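# Place a bottle into the carton's one empty cell

## Task

A carton has one row whose final cell is empty. Take a bottle from the steel table, set it into that empty cell, and release it (gripper open, bottle standing in the cell on its own).

## Robot and tools

Robot: two arms, left_arm and right_arm, each ending in a two-finger gripper with a wrist camera (cam_left_wrist, cam_right_wrist, each 616x616 fisheye). The names are labels only; they do not mean left or right in an image.

Frame: one scene frame shared by both arms. Origin sits on the table surface midway between the arms, +x points out across the table, +z is up, and left_arm is on the +y side. Positions are in metres. Orientations are quaternions written w first (qw, qx, qy, qz). On each gripper the fingers extend along its own +z axis and close along its own y axis. The reported end_effector_position is the spot between the finger pads, roughly 1 cm short of the tips. Reported hand positions may be a bit wrong, more so at long reach, and motions usually finish a centimetre or more from the command, most often too low.

The row format is shared by every tool that moves the arms. It is a single flat list of 16 numbers covering both arms, even when only one of them should move: left_arm x, y, z, qw, qx, qy, qz, opening, then right_arm x, y, z, qw, qx, qy, qz, opening. x, y, z and the quaternion are an absolute target for that gripper in the scene frame, not an offset. Opening runs from -1 (closed) to +1 (fully open, 0.094 m). To keep an arm still, repeat its whole last reported pose and the opening it should have. To keep a gripper's orientation fixed, keep sending the same target quaternion rather than copying the slightly drifted one from the result.

execute_actions: argument "actions", a list holding at most one item, plus optional "pictures" (true/false). An empty list sends nothing and returns the state with pictures. An action item is {"rows": [...], "steps": n}: 1 to 15 rows of 16 numbers, steps 3 to 15 (default 15), each step 1/30 s, one row per step, the final row repeated if rows run out. A wait item is {"steps": n}, n up to 300, counted from the previous result and including reply time. Any target more than 0.6 m from the arm's last reported position along any of its gripper axes gets the call refused, and a refused call moves nothing. On every step the command is clipped to within 70 mm and 16 degrees of the measured pose, so long moves take several calls; after an action an arm only continues to its last clipped pose. The result arrives 3 steps before the action ends; those steps then run during your reply.

move: argument "target" (one 16-number row as above) and optional "speed" in m/s, 0.002 to 0.5, default 0.25 (turn rate up to twice that in rad/s). Both grippers follow straight paths that finish together, lasting 0.5 to 10 s; longer paths are cut off at 10 s. The opening is sent at the start. Paths ignore obstacles and the other arm. Its result adds a "move:" line with the ending (done, off_target, moving, held, fault) and active limits: limits=paced means the pose was clipped; limits=held means a check blocked steps and the arm may then jump faster than speed. It also reports each gripper's distance from its target. If only one arm is named, the other finished fine.

wait: argument "seconds", 0 to 10; lets time pass with no new command.

zoom_image: arguments "camera" (cam_left_wrist or cam_right_wrist) and "region" [x0, y0, x1, y1] in image pixels, origin top-left, at most 504x504; returns a closer view of that camera's latest image.

finished_scene: argument "scene" (1 or 2). Answering without any tool call ends everything.

Reading results: the state line gives each arm's position and quaternion. grip_measured is the measured finger opening on the command scale (per-gripper error up to about 1 mm). To hold a bottle, command an opening about 0.03 below grip_measured; smaller margins grip more lightly. "pose unreachable" means the clearance check altered or blocked that arm's command; HELD marks steps where it happened. FAULT lines mean an arm stopped. MOTOR HOT appears from 75 °C; at 90 °C the arm stops for 10 s, and at 100 °C it drops whatever it holds, so don't hold the bottle longer than needed. "Hand target" shows where the controller is now driving each gripper. Joint ranges are listed in rad; elbows cannot fully straighten.

Suggested order: look, find the carton's empty end cell and a bottle on the steel table (zoom if needed), open the gripper, come down around the bottle, close, lift clear, move above the empty cell, lower gently, open, retreat upward, then finish the scene.

Avoid: knocking or placing anything off the table, dropping the bottle, fast contacts, pressing far past contact, and letting the arms collide or push each other. Occasional brief tugs on the held bottle or pushes on loose items can occur; re-check the grip.

Each tool is called after "Emit:" by a JSON object that holds its "name" and its "arguments".

## Session

Emit:
{"name": "execute_actions", "arguments": {"actions": []}}

Scene clock: 0.00 s of 5360.00 s.
left_arm: end_effector_position=(+0.4100, +0.1354, +0.3499) grip_measured=+1.000 end_effector_quat_wxyz=(+0.723, +0.531, +0.378, +0.228) | right_arm: end_effector_position=(+0.1068, +0.0774, +0.3146) grip_measured=+1.000 end_effector_quat_wxyz=(+0.684, -0.702, +0.194, -0.037)
Joint positions: left_arm=[-0.401  1.527  1.005  0.679  0.269  1.214  0.094] | right_arm=[ 1.585  0.91   0.68   0.167  0.238 -1.34   0.094]
Joint velocities: left_arm=[-0.002 -0.007 -0.002 -0.066 -0.037 -0.007  0.   ] | right_arm=[ 0.012 -0.012  0.002  0.037  0.007 -0.022  0.   ]
Joint torques (N m, as the arm reports them, + toward a larger angle): no reading
Hand target (left_arm): +0.408, +0.137, +0.361; +0.731, +0.523, +0.374, +0.229
Hand target (right_arm): +0.107, +0.076, +0.320; +0.688, -0.698, +0.196, -0.034

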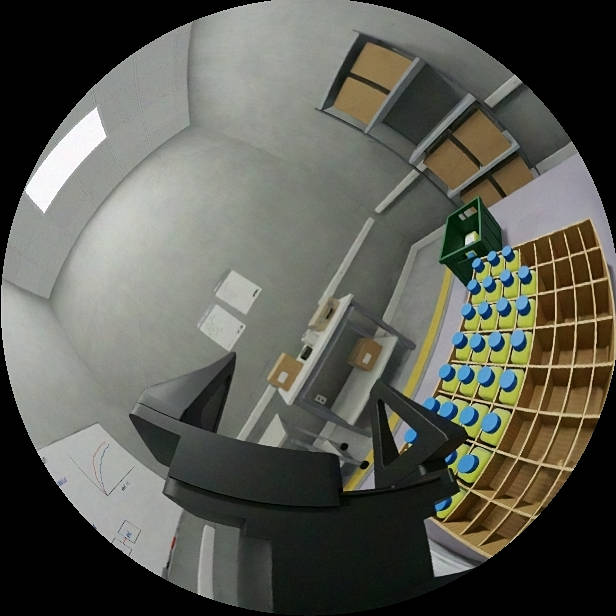

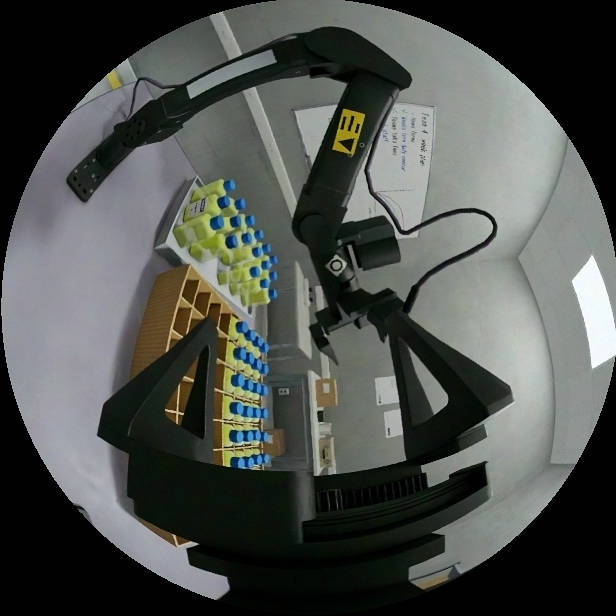

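Emit:
{"name": "move", "arguments": {"target": [0.35,0.3,0.38,0,0,1,0,1, 0.3,-0.2,0.38,0,0,1,0,1]}}

Scene clock: 6.87 s of 5360.00 s.
left_arm: end_effector_position=(+0.3569, +0.2964, +0.3741) grip_measured=+1.000 end_effector_quat_wxyz=(+0.318, +0.020, +0.947, -0.031) | right_arm: end_effector_position=(+0.3084, -0.1981, +0.3759) grip_measured=+1.000 end_effector_quat_wxyz=(+0.319, -0.019, +0.945, +0.066)
Joint positions: left_arm=[-0.202  1.811  2.466 -1.576 -0.034 -0.122  0.094] | right_arm=[ 0.379  1.374  2.013 -1.547  0.034  0.229  0.094]
Joint velocities: left_arm=[ 0.022  0.007  0.002 -0.007  0.007 -0.007  0.   ] | right_arm=[-0.012 -0.017  0.002  0.022 -0.051 -0.037  0.   ]
Joint torques (N m, as the arm reports them, + toward a larger angle): left_arm=[  0.98 -10.52   3.97   1.3    0.02   0.02] | right_arm=[-0.94 -2.07  6.02  1.19 -0.1   0.1 ]
Hand target (left_arm): +0.350, +0.301, +0.381; +0.325, +0.012, +0.945, -0.036
Hand target (right_arm): +0.307, -0.199, +0.378; +0.315, -0.011, +0.946, +0.071
Off the commanded pose (left_arm): 0.010 m, 37 deg; orientation clipped at the last step of the last action.
Off the commanded pose (right_arm): 0.010 m, 38 deg; orientation clipped at the last step of the last action.
joint sent to its limit (left arm) — the command would take joint 4 (wrist pitch) past its lower limit, so that joint was sent only as far as its limit.
joint sent to its limit (right arm) — the command would take joint 4 (wrist pitch) past its lower limit, so that joint was sent only as far as its limit.
Kept back: nothing.
move: off_target (left_arm, right_arm); limits=paced

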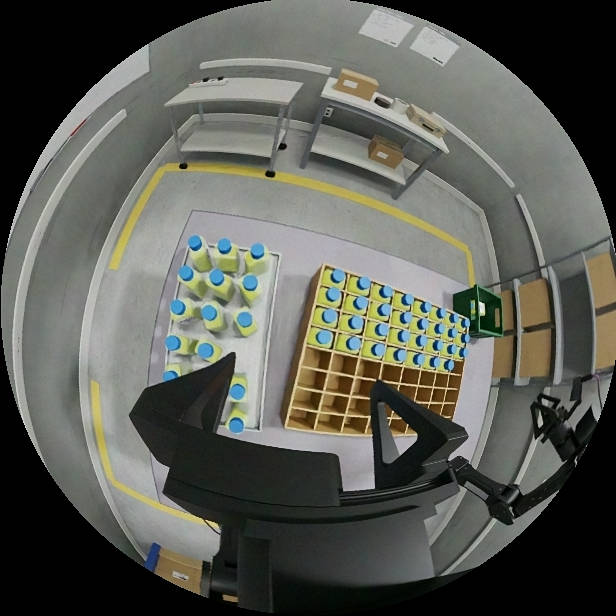

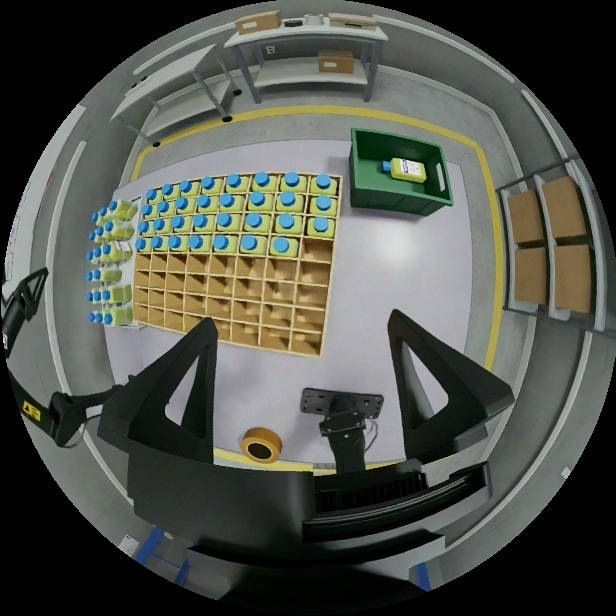

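Emit:
{"name": "move", "arguments": {"target": [0.3,0.4,0.25,0,0,1,0,1, 0.38,-0.2,0.25,0,0,1,0,1]}}

Scene clock: 9.97 s of 5360.00 s.
left_arm: end_effector_position=(+0.3054, +0.3959, +0.2428) grip_measured=+1.000 end_effector_quat_wxyz=(+0.096, -0.001, +0.995, +0.005) | right_arm: end_effector_position=(+0.3847, -0.1969, +0.2473) grip_measured=+1.000 end_effector_quat_wxyz=(+0.117, +0.001, +0.993, +0.020)
Joint positions: left_arm=[ 0.091  1.727  1.926 -1.577  0.013  0.114  0.094] | right_arm=[ 0.311  1.767  1.983 -1.549  0.01   0.214  0.094]
Joint velocities: left_arm=[-0.007 -0.022 -0.017  0.007 -0.051  0.066  0.   ] | right_arm=[-0.007 -0.007 -0.002 -0.022  0.007  0.022  0.   ]
Joint torques (N m, as the arm reports them, + toward a larger angle): left_arm=[  0.79 -10.59   5.09   0.64  -0.11   0.07] | right_arm=[-0.84 -7.69  4.92  0.54 -0.1  -0.08]
Hand target (left_arm): +0.301, +0.400, +0.250; +0.106, -0.001, +0.994, +0.012
Hand target (right_arm): +0.380, -0.200, +0.248; +0.109, +0.001, +0.994, +0.022
Off the commanded pose (left_arm): 0.010 m, 11 deg.
Off the commanded pose (right_arm): 0.006 m, 14 deg.
joint sent to its limit (left arm) — the command would take joint 4 (wrist pitch) past its lower limit, so that joint was sent only as far as its limit.
joint sent to its limit (right arm) — the command would take joint 4 (wrist pitch) past its lower limit, so that joint was sent only as far as its limit.
Kept back: nothing.
move: off_target (left_arm, right_arm); limits=paced

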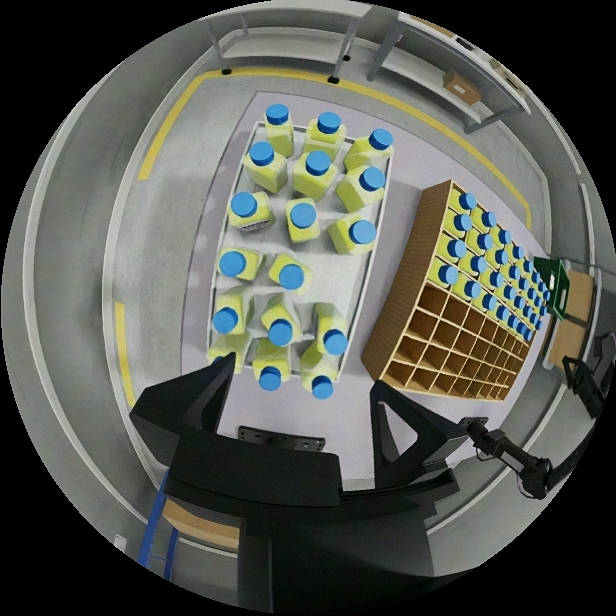

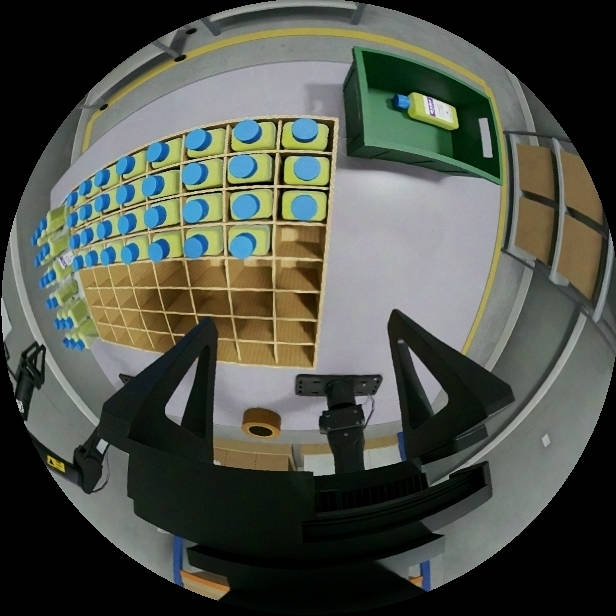

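Emit:
{"name": "move", "arguments": {"target": [0.24,0.35,0.21,0,0,1,0,1, 0.42,-0.19,0.21,0,0,1,0,1], "speed": 0.15}}

Scene clock: 11.60 s of 5360.00 s.
left_arm: end_effector_position=(+0.2430, +0.3526, +0.2039) grip_measured=+1.000 end_effector_quat_wxyz=(+0.016, -0.001, +1.000, -0.003) | right_arm: end_effector_position=(+0.4187, -0.1895, +0.2020) grip_measured=+1.000 end_effector_quat_wxyz=(+0.064, +0.001, +0.998, +0.009)
Joint positions: left_arm=[-0.045  1.578  1.618 -1.578  0.006 -0.02   0.094] | right_arm=[ 0.311  1.97   2.08  -1.552  0.01   0.214  0.094]
Joint velocities: left_arm=[-0.007 -0.007 -0.002  0.007 -0.051 -0.095  0.   ] | right_arm=[-0.012  0.002 -0.002  0.037 -0.066 -0.037  0.   ]
Joint torques (N m, as the arm reports them, + toward a larger angle): left_arm=[-0.94 -9.3   5.1   0.36 -0.06 -0.02] | right_arm=[-0.43 -9.3   7.25  0.4  -0.07 -0.07]
Hand target (left_arm): +0.239, +0.351, +0.209; +0.026, +0.000, +1.000, +0.000
Hand target (right_arm): +0.419, -0.190, +0.209; +0.069, +0.000, +0.998, +0.014
Off the commanded pose (left_arm): 0.007 m, 2 deg.
Off the commanded pose (right_arm): 0.008 m, 7 deg.
joint sent to its limit (left arm) — the command would take joint 4 (wrist pitch) past its lower limit, so that joint was sent only as far as its limit.
joint sent to its limit (right arm) — the command would take joint 4 (wrist pitch) past its lower limit, so that joint was sent only as far as its limit.
Kept back: nothing.
move: off_target (right_arm)

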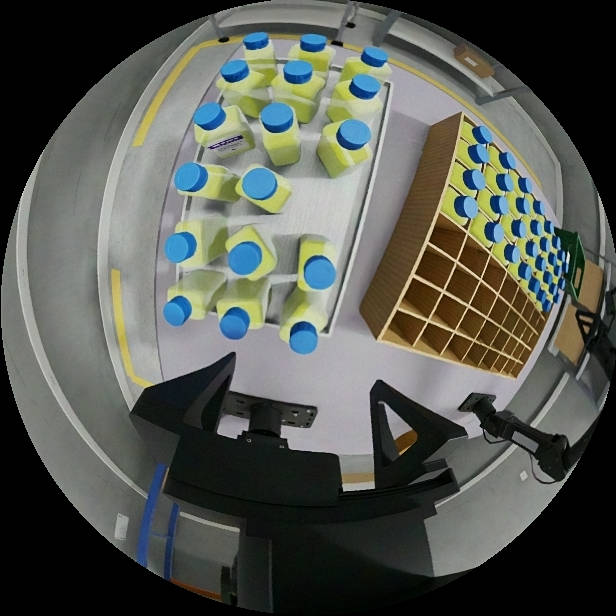

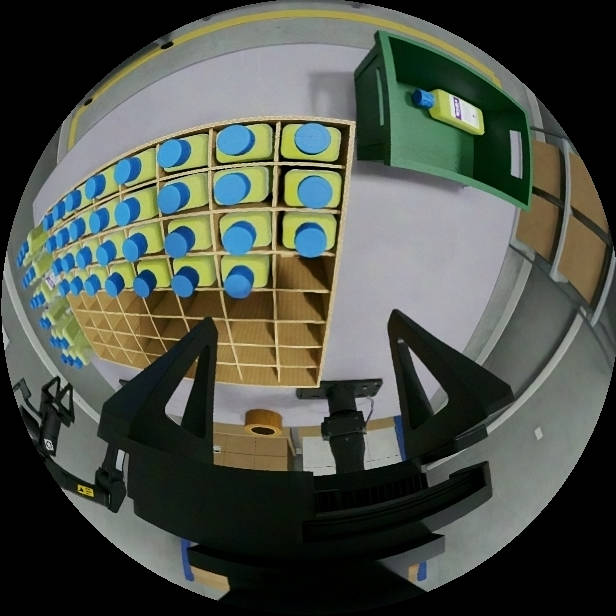

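Emit:
{"name": "move", "arguments": {"target": [0.24,0.355,0.18,0,0,1,0,0.1, 0.3,-0.25,0.22,0.06,0,1,0,1], "speed": 0.1}}

Scene clock: 13.53 s of 5360.00 s.
left_arm: end_effector_position=(+0.2373, +0.3527, +0.1808) grip_measured=+0.102 end_effector_quat_wxyz=(-0.007, -0.001, +1.000, -0.003) | right_arm: end_effector_position=(+0.3084, -0.2482, +0.2224) grip_measured=+1.000 end_effector_quat_wxyz=(+0.067, +0.001, +0.998, +0.001)
Joint positions: left_arm=[-0.045  1.578  1.524 -1.529  0.006 -0.02   0.052] | right_arm=[ 0.186  1.508  1.617 -1.547  0.01   0.088  0.094]
Joint velocities: left_arm=[-0.002  0.007 -0.002 -0.007  0.007  0.022 -0.001] | right_arm=[ 0.012  0.012 -0.017 -0.022  0.022 -0.007  0.   ]
Joint torques (N m, as the arm reports them, + toward a larger angle): left_arm=[ 0.41 -7.32  5.19  0.42 -0.05  0.1 ] | right_arm=[-0.77 -6.12  3.9   0.42 -0.02 -0.1 ]
Hand target (left_arm): +0.240, +0.355, +0.180; -0.000, +0.000, +1.000, +0.000
Hand target (right_arm): +0.301, -0.251, +0.222; +0.060, -0.000, +0.998, +0.000
Off the commanded pose (left_arm): 0.004 m, 1 deg.
Off the commanded pose (right_arm): 0.009 m, 1 deg.
Kept back: nothing.
move: done

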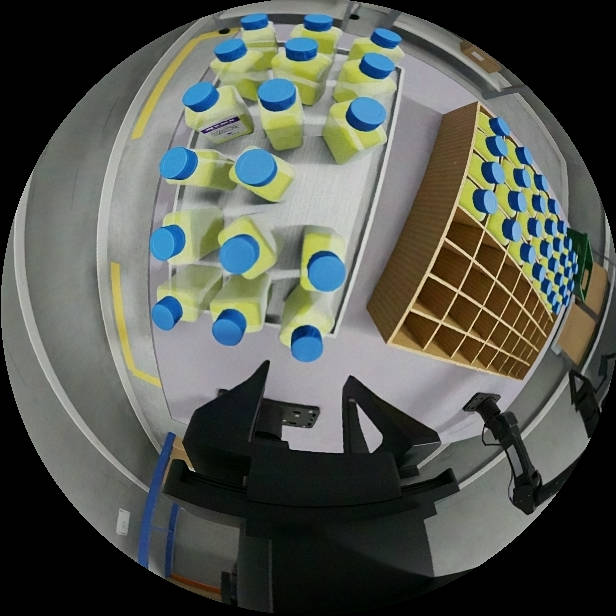

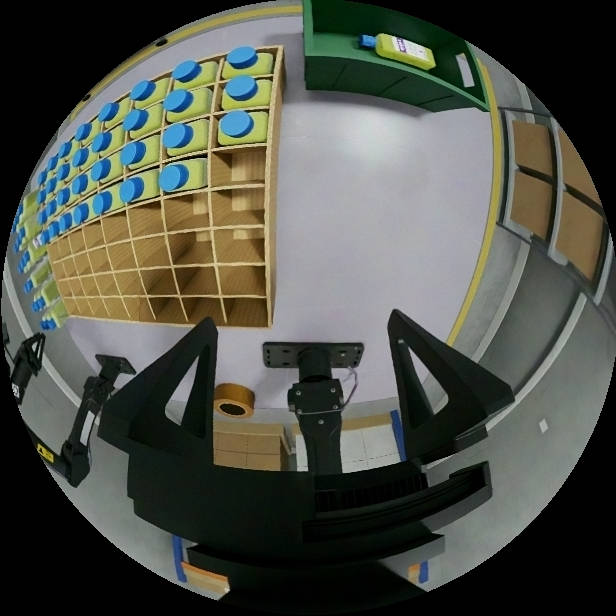

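Emit:
{"name": "move", "arguments": {"target": [0.24,0.362,0.16,0,0,1,0,0.1, 0.3,-0.25,0.22,0.06,0,1,0,1], "speed": 0.05}}

Emit:
{"name": "zoom_image", "arguments": {"camera": "cam_left_wrist", "region": [180, 200, 430, 450]}}

Scene clock: 14.70 s of 5360.00 s.
left_arm: end_effector_position=(+0.2377, +0.3577, +0.1580) grip_measured=+0.102 end_effector_quat_wxyz=(-0.012, +0.002, +1.000, -0.003) | right_arm: end_effector_position=(+0.3061, -0.2484, +0.2186) grip_measured=+1.000 end_effector_quat_wxyz=(+0.060, -0.001, +0.998, +0.000)
Joint positions: left_arm=[-0.026  1.578  1.433 -1.45   0.006  0.005  0.052] | right_arm=[ 0.186  1.508  1.603 -1.547  0.01   0.086  0.094]
Joint velocities: left_arm=[-0.012 -0.002  0.007 -0.066  0.007  0.007  0.001] | right_arm=[-0.007 -0.012 -0.012 -0.007  0.007  0.066  0.   ]
Joint torques (N m, as the arm reports them, + toward a larger angle): left_arm=[ 1.02 -8.31  5.28  0.4  -0.06  0.06] | right_arm=[-0.32 -6.44  4.14  0.44 -0.02 -0.04]
Hand target (left_arm): +0.240, +0.362, +0.160; -0.000, -0.000, +1.000, -0.000
Hand target (right_arm): +0.300, -0.250, +0.220; +0.060, +0.000, +0.998, -0.000
Off the commanded pose (left_arm): 0.005 m, 1 deg.
Off the commanded pose (right_arm): 0.007 m, 0 deg.
Kept back: nothing.
move: done

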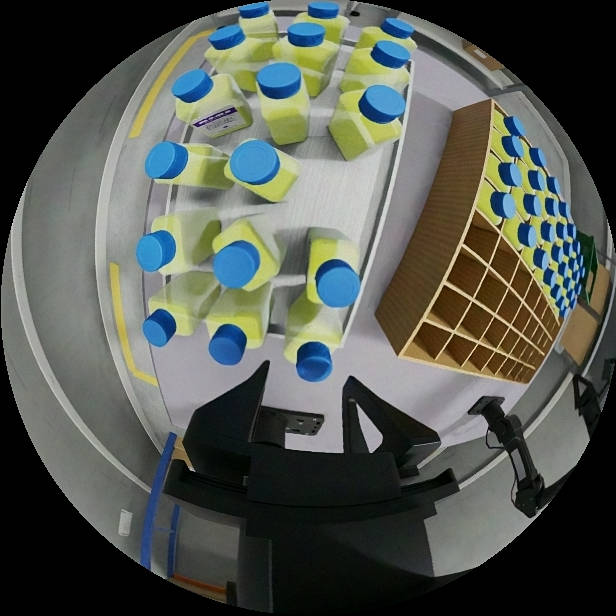

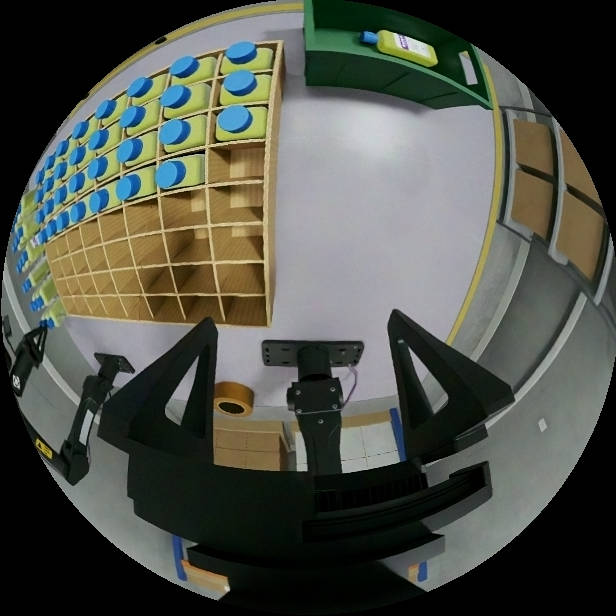

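Region (180, 200, 430, 450) of cam_left_wrist's 616x616 image, scaled by 2.016, with more detail than that image has.

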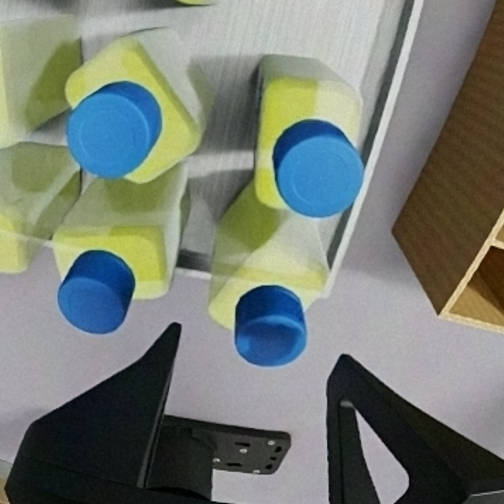

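Emit:
{"name": "move", "arguments": {"target": [0.232,0.36,0.142,0,0,1,0,0.1, 0.3,-0.25,0.22,0.06,0,1,0,1], "speed": 0.04}}

Emit:
{"name": "zoom_image", "arguments": {"camera": "cam_left_wrist", "region": [180, 200, 430, 450]}}

Emit:
{"name": "zoom_image", "arguments": {"camera": "cam_right_wrist", "region": [0, 250, 140, 390]}}

Scene clock: 15.87 s of 5360.00 s.
left_arm: end_effector_position=(+0.2300, +0.3577, +0.1372) grip_measured=+0.102 end_effector_quat_wxyz=(-0.018, +0.003, +1.000, -0.003) | right_arm: end_effector_position=(+0.3061, -0.2484, +0.2186) grip_measured=+1.000 end_effector_quat_wxyz=(+0.060, -0.001, +0.998, +0.000)
Joint positions: left_arm=[-0.026  1.556  1.327 -1.379  0.006  0.005  0.052] | right_arm=[ 0.186  1.508  1.603 -1.547  0.01   0.086  0.094]
Joint velocities: left_arm=[-0.017 -0.002  0.007  0.007 -0.007 -0.066  0.001] | right_arm=[-0.002  0.027  0.007 -0.007 -0.007  0.022  0.   ]
Joint torques (N m, as the arm reports them, + toward a larger angle): left_arm=[ 0.42 -9.22  5.26  0.39 -0.05  0.02] | right_arm=[-0.37 -6.47  4.17  0.43  0.   -0.06]
Hand target (left_arm): +0.232, +0.360, +0.142; -0.000, -0.000, +1.000, -0.000
Hand target (right_arm): +0.300, -0.250, +0.220; +0.060, +0.000, +0.998, -0.000
Off the commanded pose (left_arm): 0.006 m, 2 deg.
Off the commanded pose (right_arm): 0.007 m, 0 deg.
Kept back: nothing.
move: done

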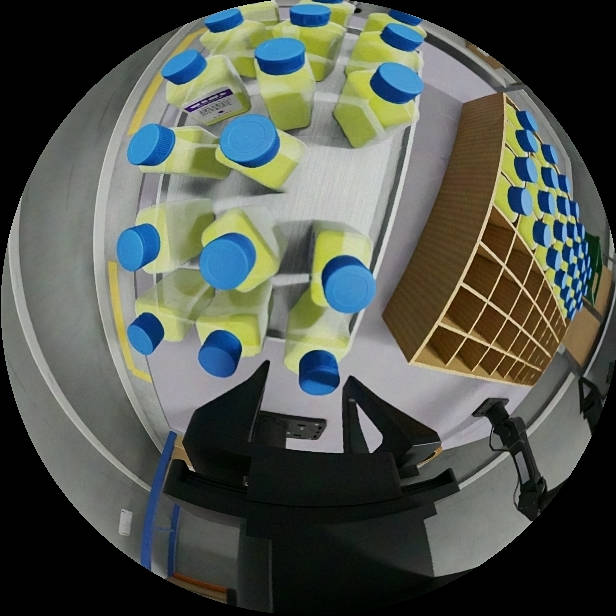

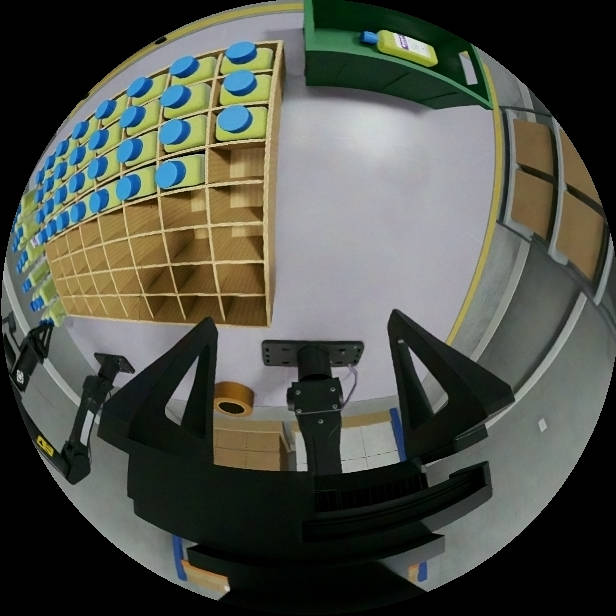

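Region (180, 200, 430, 450) of cam_left_wrist's 616x616 image, scaled by 2.016, with more detail than that image has.

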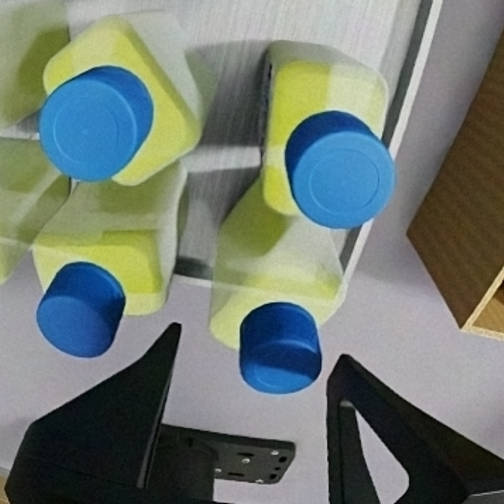

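Region (0, 250, 140, 390) of cam_right_wrist's 616x616 image, scaled by 3.600, with more detail than that image has.

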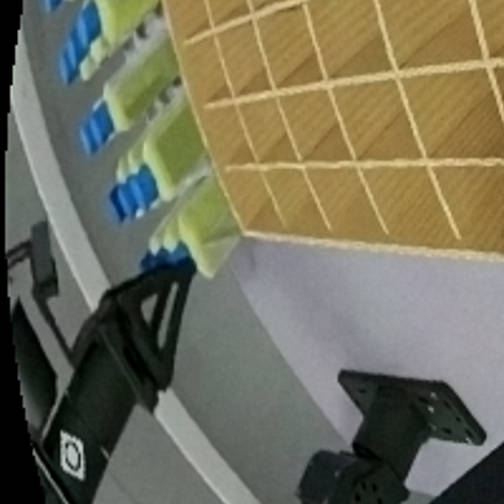

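Emit:
{"name": "move", "arguments": {"target": [0.24,0.348,0.144,0,0,1,0,0.1, 0.3,-0.25,0.22,0.06,0,1,0,1], "speed": 0.03}}

Emit:
{"name": "move", "arguments": {"target": [0.24,0.348,0.144,0,0,1,0,-0.45, 0.3,-0.25,0.22,0.06,0,1,0,1], "speed": 0.03}}

Emit:
{"name": "zoom_image", "arguments": {"camera": "cam_left_wrist", "region": [180, 200, 430, 450]}}

Scene clock: 18.27 s of 5360.00 s.
left_arm: end_effector_position=(+0.2302, +0.3502, +0.1372) grip_measured=+0.102 end_effector_quat_wxyz=(-0.018, -0.002, +1.000, -0.003) | right_arm: end_effector_position=(+0.3061, -0.2484, +0.2186) grip_measured=+1.000 end_effector_quat_wxyz=(+0.060, -0.001, +0.998, +0.000)
Joint positions: left_arm=[-0.055  1.556  1.327 -1.377  0.006 -0.032  0.052] | right_arm=[ 0.186  1.508  1.603 -1.547  0.01   0.086  0.094]
Joint velocities: left_arm=[ 0.017 -0.007 -0.017  0.037 -0.081 -0.066  0.   ] | right_arm=[ 0.012  0.012 -0.017 -0.125  0.051  0.007  0.   ]
Joint torques (N m, as the arm reports them, + toward a larger angle): left_arm=[-1.05 -6.71  8.28  0.33 -0.05  0.03] | right_arm=[-0.38 -6.41  4.17  0.45 -0.01 -0.05]
Hand target (left_arm): +0.240, +0.348, +0.144; +0.000, -0.000, +1.000, -0.000
Hand target (right_arm): +0.300, -0.250, +0.220; +0.060, +0.000, +0.998, -0.000
Off the commanded pose (left_arm): 0.012 m, 2 deg.
Off the commanded pose (right_arm): 0.007 m, 0 deg.
Kept back: nothing.
move: off_target (left_arm)

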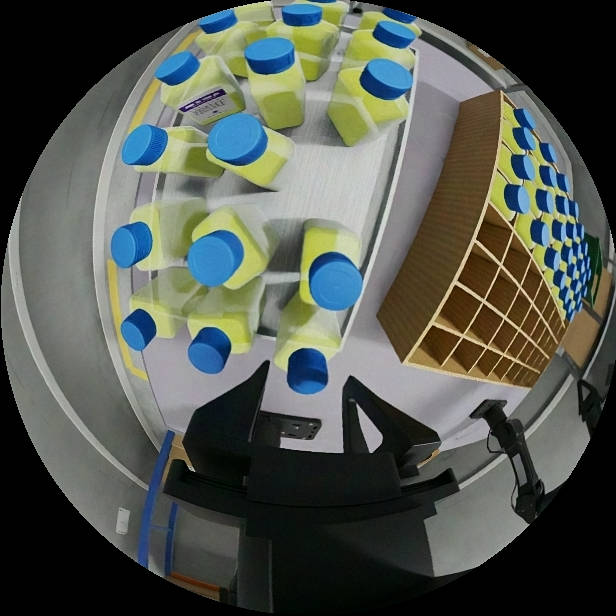

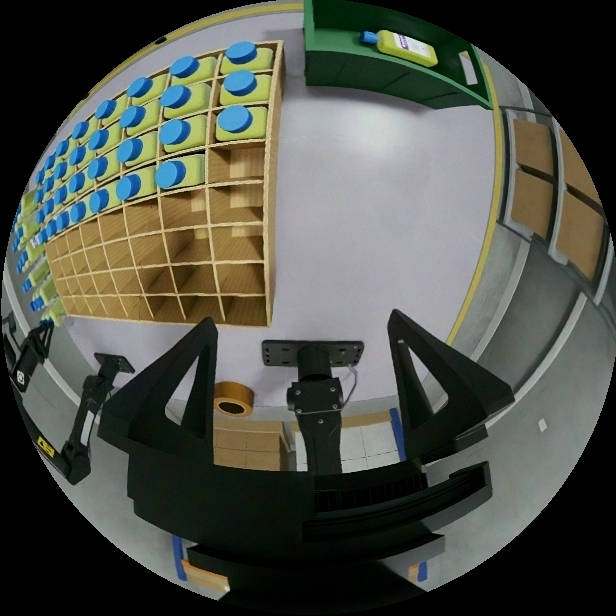

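Scene clock: 19.10 s of 5360.00 s.
left_arm: end_effector_position=(+0.2302, +0.3502, +0.1372) grip_measured=-0.446 end_effector_quat_wxyz=(-0.018, -0.003, +1.000, -0.003) | right_arm: end_effector_position=(+0.3061, -0.2484, +0.2186) grip_measured=+1.000 end_effector_quat_wxyz=(+0.060, -0.001, +0.998, +0.000)
Joint positions: left_arm=[-0.055  1.556  1.327 -1.377  0.006 -0.035  0.026] | right_arm=[ 0.186  1.508  1.603 -1.547  0.01   0.086  0.094]
Joint velocities: left_arm=[-0.002 -0.007 -0.002  0.007  0.051 -0.007 -0.001] | right_arm=[ 0.007 -0.012 -0.007 -0.037 -0.066  0.007  0.   ]
Joint torques (N m, as the arm reports them, + toward a larger angle): left_arm=[-1.17 -6.71  8.42  0.35 -0.05  0.  ] | right_arm=[-0.37 -6.49  4.13  0.45  0.   -0.03]
Hand target (left_arm): +0.240, +0.348, +0.144; +0.000, -0.000, +1.000, -0.000
Hand target (right_arm): +0.300, -0.250, +0.220; +0.060, +0.000, +0.998, -0.000
Off the commanded pose (left_arm): 0.012 m, 2 deg.
Off the commanded pose (right_arm): 0.007 m, 0 deg.
Kept back: nothing.
move: off_target (left_arm)

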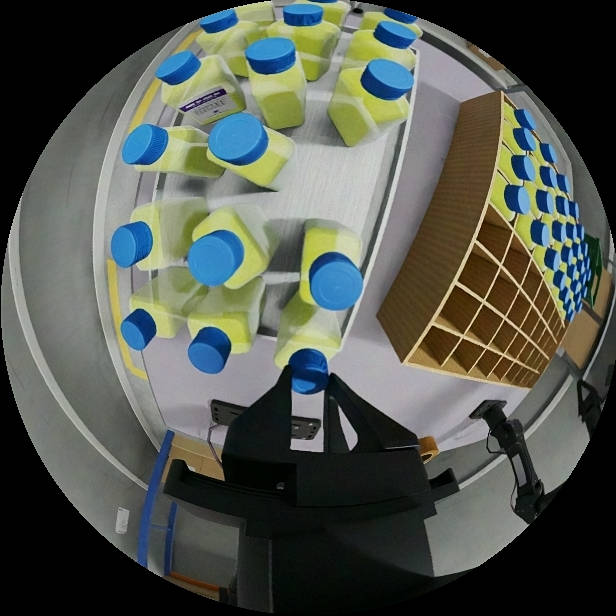

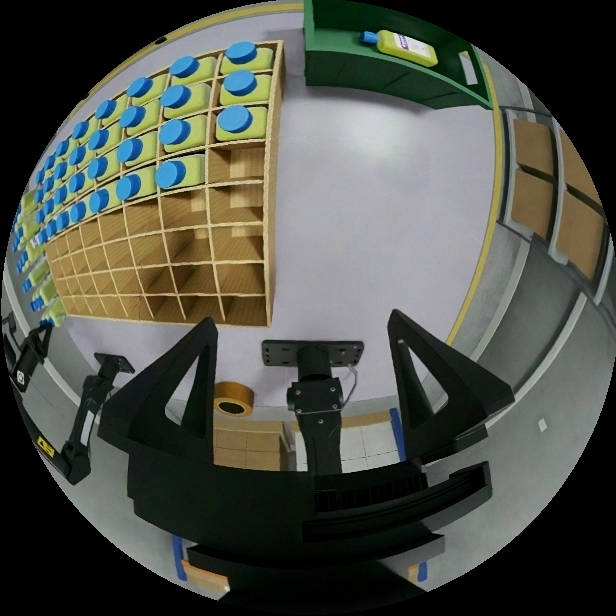

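Region (180, 200, 430, 450) of cam_left_wrist's 616x616 image, scaled by 2.016, with more detail than that image has.

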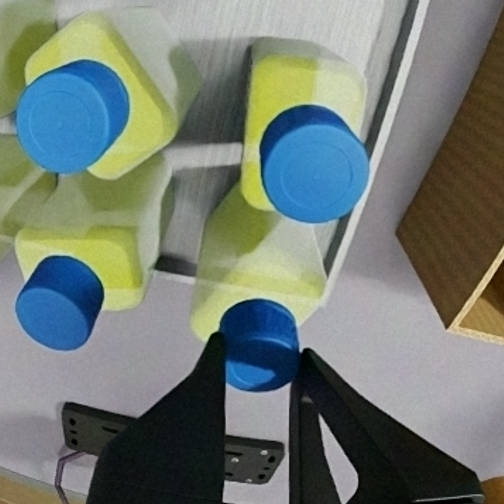

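Emit:
{"name": "move", "arguments": {"target": [0.24,0.348,0.144,0,0,1,0,-0.55, 0.3,-0.25,0.22,0.06,0,1,0,1], "speed": 0.03}}

Emit:
{"name": "zoom_image", "arguments": {"camera": "cam_left_wrist", "region": [180, 200, 430, 450]}}

Scene clock: 20.17 s of 5360.00 s.
left_arm: end_effector_position=(+0.2302, +0.3502, +0.1372) grip_measured=-0.513 end_effector_quat_wxyz=(-0.018, -0.003, +1.000, -0.003) | right_arm: end_effector_position=(+0.3061, -0.2484, +0.2186) grip_measured=+1.000 end_effector_quat_wxyz=(+0.060, -0.001, +0.998, +0.000)
Joint positions: left_arm=[-0.055  1.556  1.327 -1.377  0.006 -0.035  0.023] | right_arm=[ 0.186  1.508  1.603 -1.547  0.01   0.086  0.094]
Joint velocities: left_arm=[ 0.002 -0.007  0.007 -0.037  0.022  0.007  0.002] | right_arm=[ 0.007 -0.007 -0.012  0.037 -0.022 -0.037  0.   ]
Joint torques (N m, as the arm reports them, + toward a larger angle): left_arm=[-1.19 -6.71  8.38  0.32 -0.05 -0.01] | right_arm=[-0.35 -6.44  4.13  0.43  0.   -0.05]
Hand target (left_arm): +0.240, +0.348, +0.144; +0.000, -0.000, +1.000, -0.000
Hand target (right_arm): +0.300, -0.250, +0.220; +0.060, +0.000, +0.998, -0.000
Off the commanded pose (left_arm): 0.012 m, 2 deg.
Off the commanded pose (right_arm): 0.007 m, 0 deg.
Kept back: nothing.
move: off_target (left_arm)

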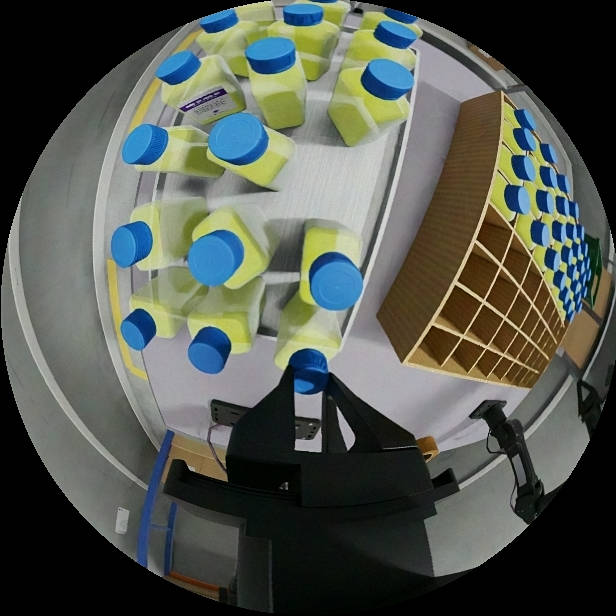

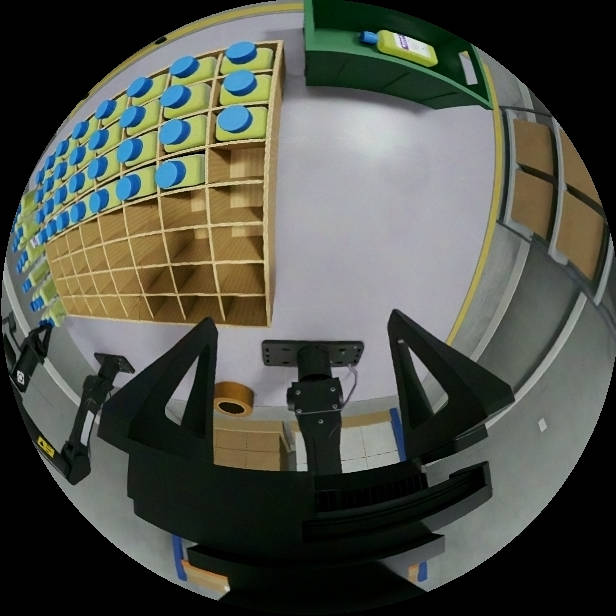

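Region (180, 200, 430, 450) of cam_left_wrist's 616x616 image, scaled by 2.016, with more detail than that image has.

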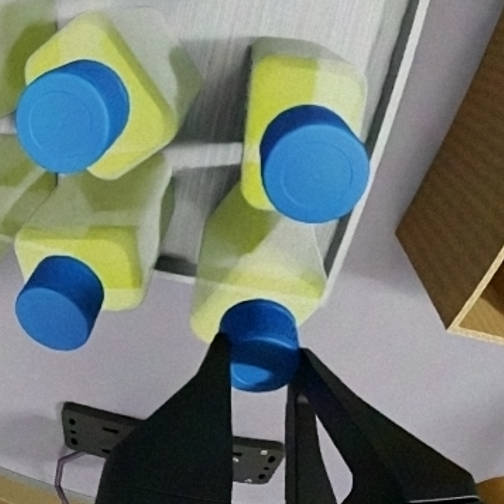

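Emit:
{"name": "move", "arguments": {"target": [0.24,0.348,0.144,0,0,1,0,0.0, 0.3,-0.25,0.22,0.06,0,1,0,1]}}

Emit:
{"name": "move", "arguments": {"target": [0.229,0.35,0.129,0,0,1,0,0.0, 0.3,-0.25,0.22,0.06,0,1,0,1], "speed": 0.03}}

Emit:
{"name": "move", "arguments": {"target": [0.229,0.35,0.129,0,0,1,0,-0.5, 0.3,-0.25,0.22,0.06,0,1,0,1]}}

Emit:
{"name": "zoom_image", "arguments": {"camera": "cam_left_wrist", "region": [180, 200, 430, 450]}}

Scene clock: 21.10 s of 5360.00 s.
left_arm: end_effector_position=(+0.2302, +0.3502, +0.1372) grip_measured=-0.002 end_effector_quat_wxyz=(-0.018, -0.003, +1.000, -0.003) | right_arm: end_effector_position=(+0.3061, -0.2484, +0.2186) grip_measured=+1.000 end_effector_quat_wxyz=(+0.060, -0.001, +0.998, +0.000)
Joint positions: left_arm=[-0.055  1.556  1.327 -1.377  0.006 -0.035  0.047] | right_arm=[ 0.186  1.508  1.603 -1.547  0.01   0.086  0.094]
Joint velocities: left_arm=[-0.007  0.002  0.007  0.007  0.022  0.11   0.   ] | right_arm=[ 0.002  0.002 -0.002 -0.022 -0.007  0.022  0.   ]
Joint torques (N m, as the arm reports them, + toward a larger angle): left_arm=[-1.22 -6.65  8.34  0.34 -0.07 -0.02] | right_arm=[-0.35 -6.41  4.12  0.45  0.   -0.04]
Hand target (left_arm): +0.240, +0.348, +0.144; +0.000, -0.000, +1.000, -0.000
Hand target (right_arm): +0.300, -0.250, +0.220; +0.060, +0.000, +0.998, -0.000
Off the commanded pose (left_arm): 0.012 m, 2 deg.
Off the commanded pose (right_arm): 0.007 m, 0 deg.
Kept back: nothing.
move: off_target (left_arm)

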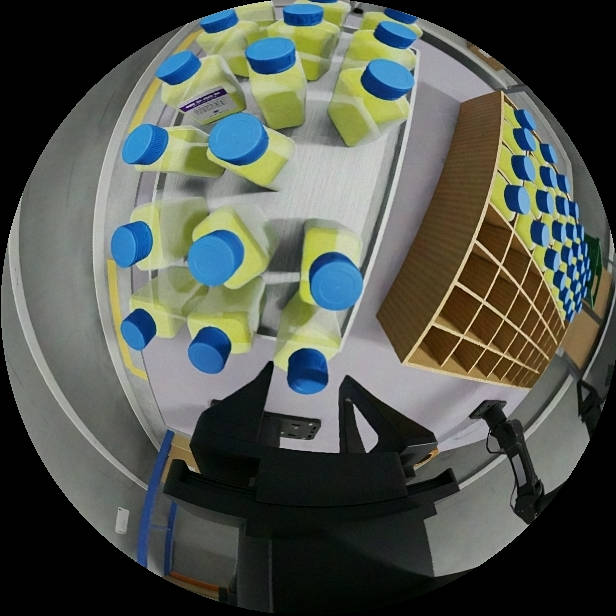

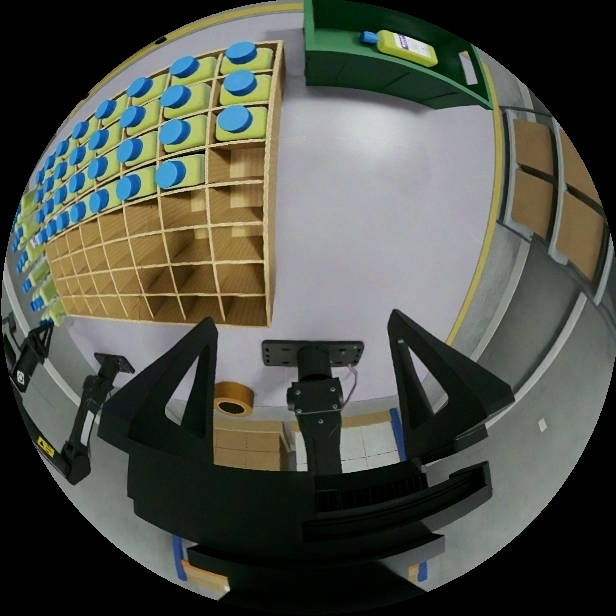

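Scene clock: 22.10 s of 5360.00 s.
left_arm: end_effector_position=(+0.2265, +0.3503, +0.1240) grip_measured=-0.002 end_effector_quat_wxyz=(-0.019, -0.003, +1.000, -0.002) | right_arm: end_effector_position=(+0.3061, -0.2484, +0.2186) grip_measured=+1.000 end_effector_quat_wxyz=(+0.060, -0.001, +0.998, +0.000)
Joint positions: left_arm=[-0.055  1.545  1.264 -1.327  0.006 -0.035  0.047] | right_arm=[ 0.186  1.508  1.603 -1.547  0.01   0.086  0.094]
Joint velocities: left_arm=[ 0.012  0.002 -0.022  0.051  0.007 -0.037 -0.001] | right_arm=[ 0.007 -0.017 -0.007 -0.037  0.139 -0.037  0.   ]
Joint torques (N m, as the arm reports them, + toward a larger angle): left_arm=[-0.55 -9.16  5.26  0.38 -0.06  0.03] | right_arm=[-0.34 -6.52  4.14  0.46 -0.01 -0.03]
Hand target (left_arm): +0.229, +0.350, +0.129; -0.000, -0.000, +1.000, -0.000
Hand target (right_arm): +0.300, -0.250, +0.220; +0.060, +0.000, +0.998, -0.000
Off the commanded pose (left_arm): 0.006 m, 2 deg.
Off the commanded pose (right_arm): 0.007 m, 0 deg.
Kept back: nothing.
move: done

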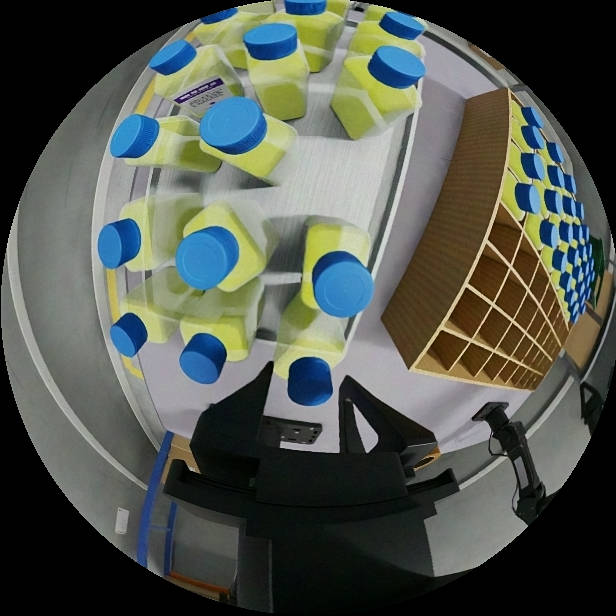

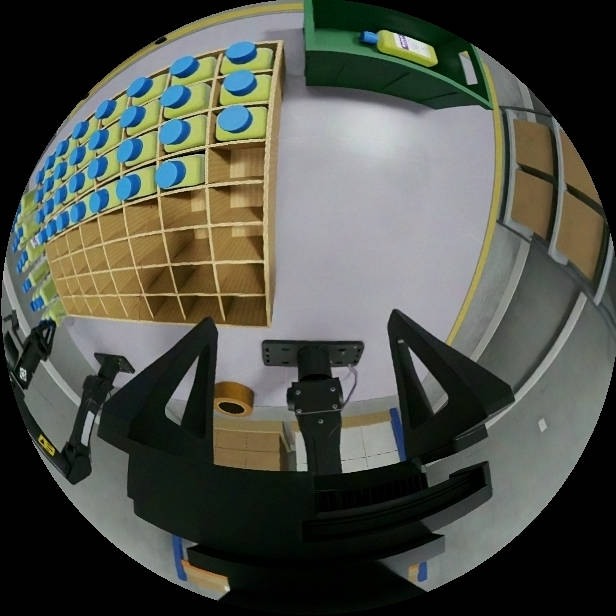

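Scene clock: 22.80 s of 5360.00 s.
left_arm: end_effector_position=(+0.2267, +0.3503, +0.1240) grip_measured=-0.477 end_effector_quat_wxyz=(-0.018, -0.003, +1.000, -0.003) | right_arm: end_effector_position=(+0.3061, -0.2484, +0.2186) grip_measured=+1.000 end_effector_quat_wxyz=(+0.060, -0.001, +0.998, +0.000)
Joint positions: left_arm=[-0.055  1.545  1.264 -1.326  0.006 -0.035  0.025] | right_arm=[ 0.186  1.508  1.603 -1.547  0.01   0.086  0.094]
Joint velocities: left_arm=[-0.007 -0.002 -0.002  0.037  0.051  0.022  0.001] | right_arm=[ 0.002  0.017 -0.007 -0.022 -0.022 -0.007  0.   ]
Joint torques (N m, as the arm reports them, + toward a larger angle): left_arm=[-0.58 -9.09  5.33  0.41 -0.07  0.05] | right_arm=[-0.39 -6.45  4.18  0.46  0.01 -0.03]
Hand target (left_arm): +0.229, +0.350, +0.129; -0.000, -0.000, +1.000, -0.000
Hand target (right_arm): +0.300, -0.250, +0.220; +0.060, +0.000, +0.998, -0.000
Off the commanded pose (left_arm): 0.005 m, 2 deg.
Off the commanded pose (right_arm): 0.007 m, 0 deg.
Kept back: nothing.
move: done

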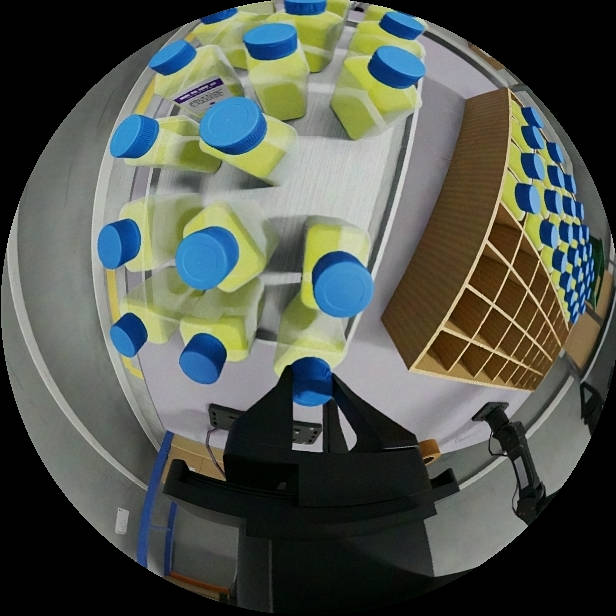

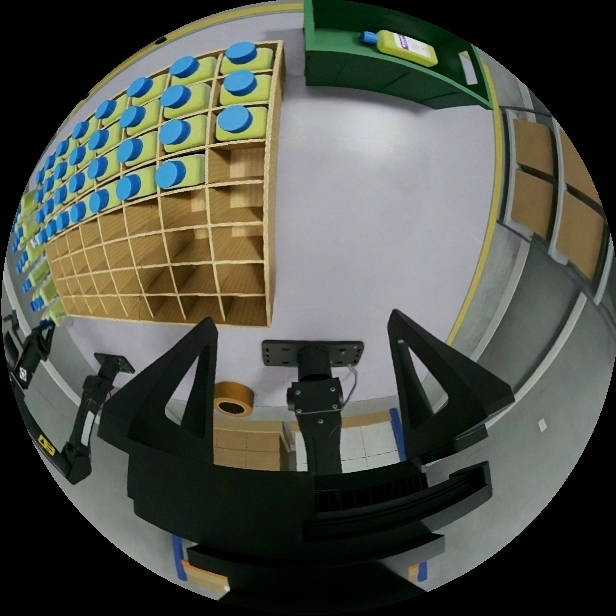

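Region (180, 200, 430, 450) of cam_left_wrist's 616x616 image, scaled by 2.016, with more detail than that image has.

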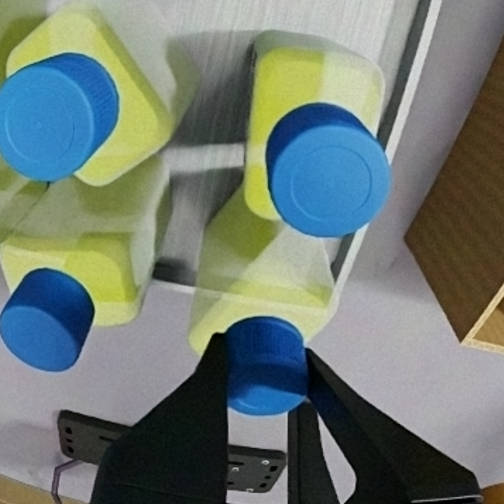

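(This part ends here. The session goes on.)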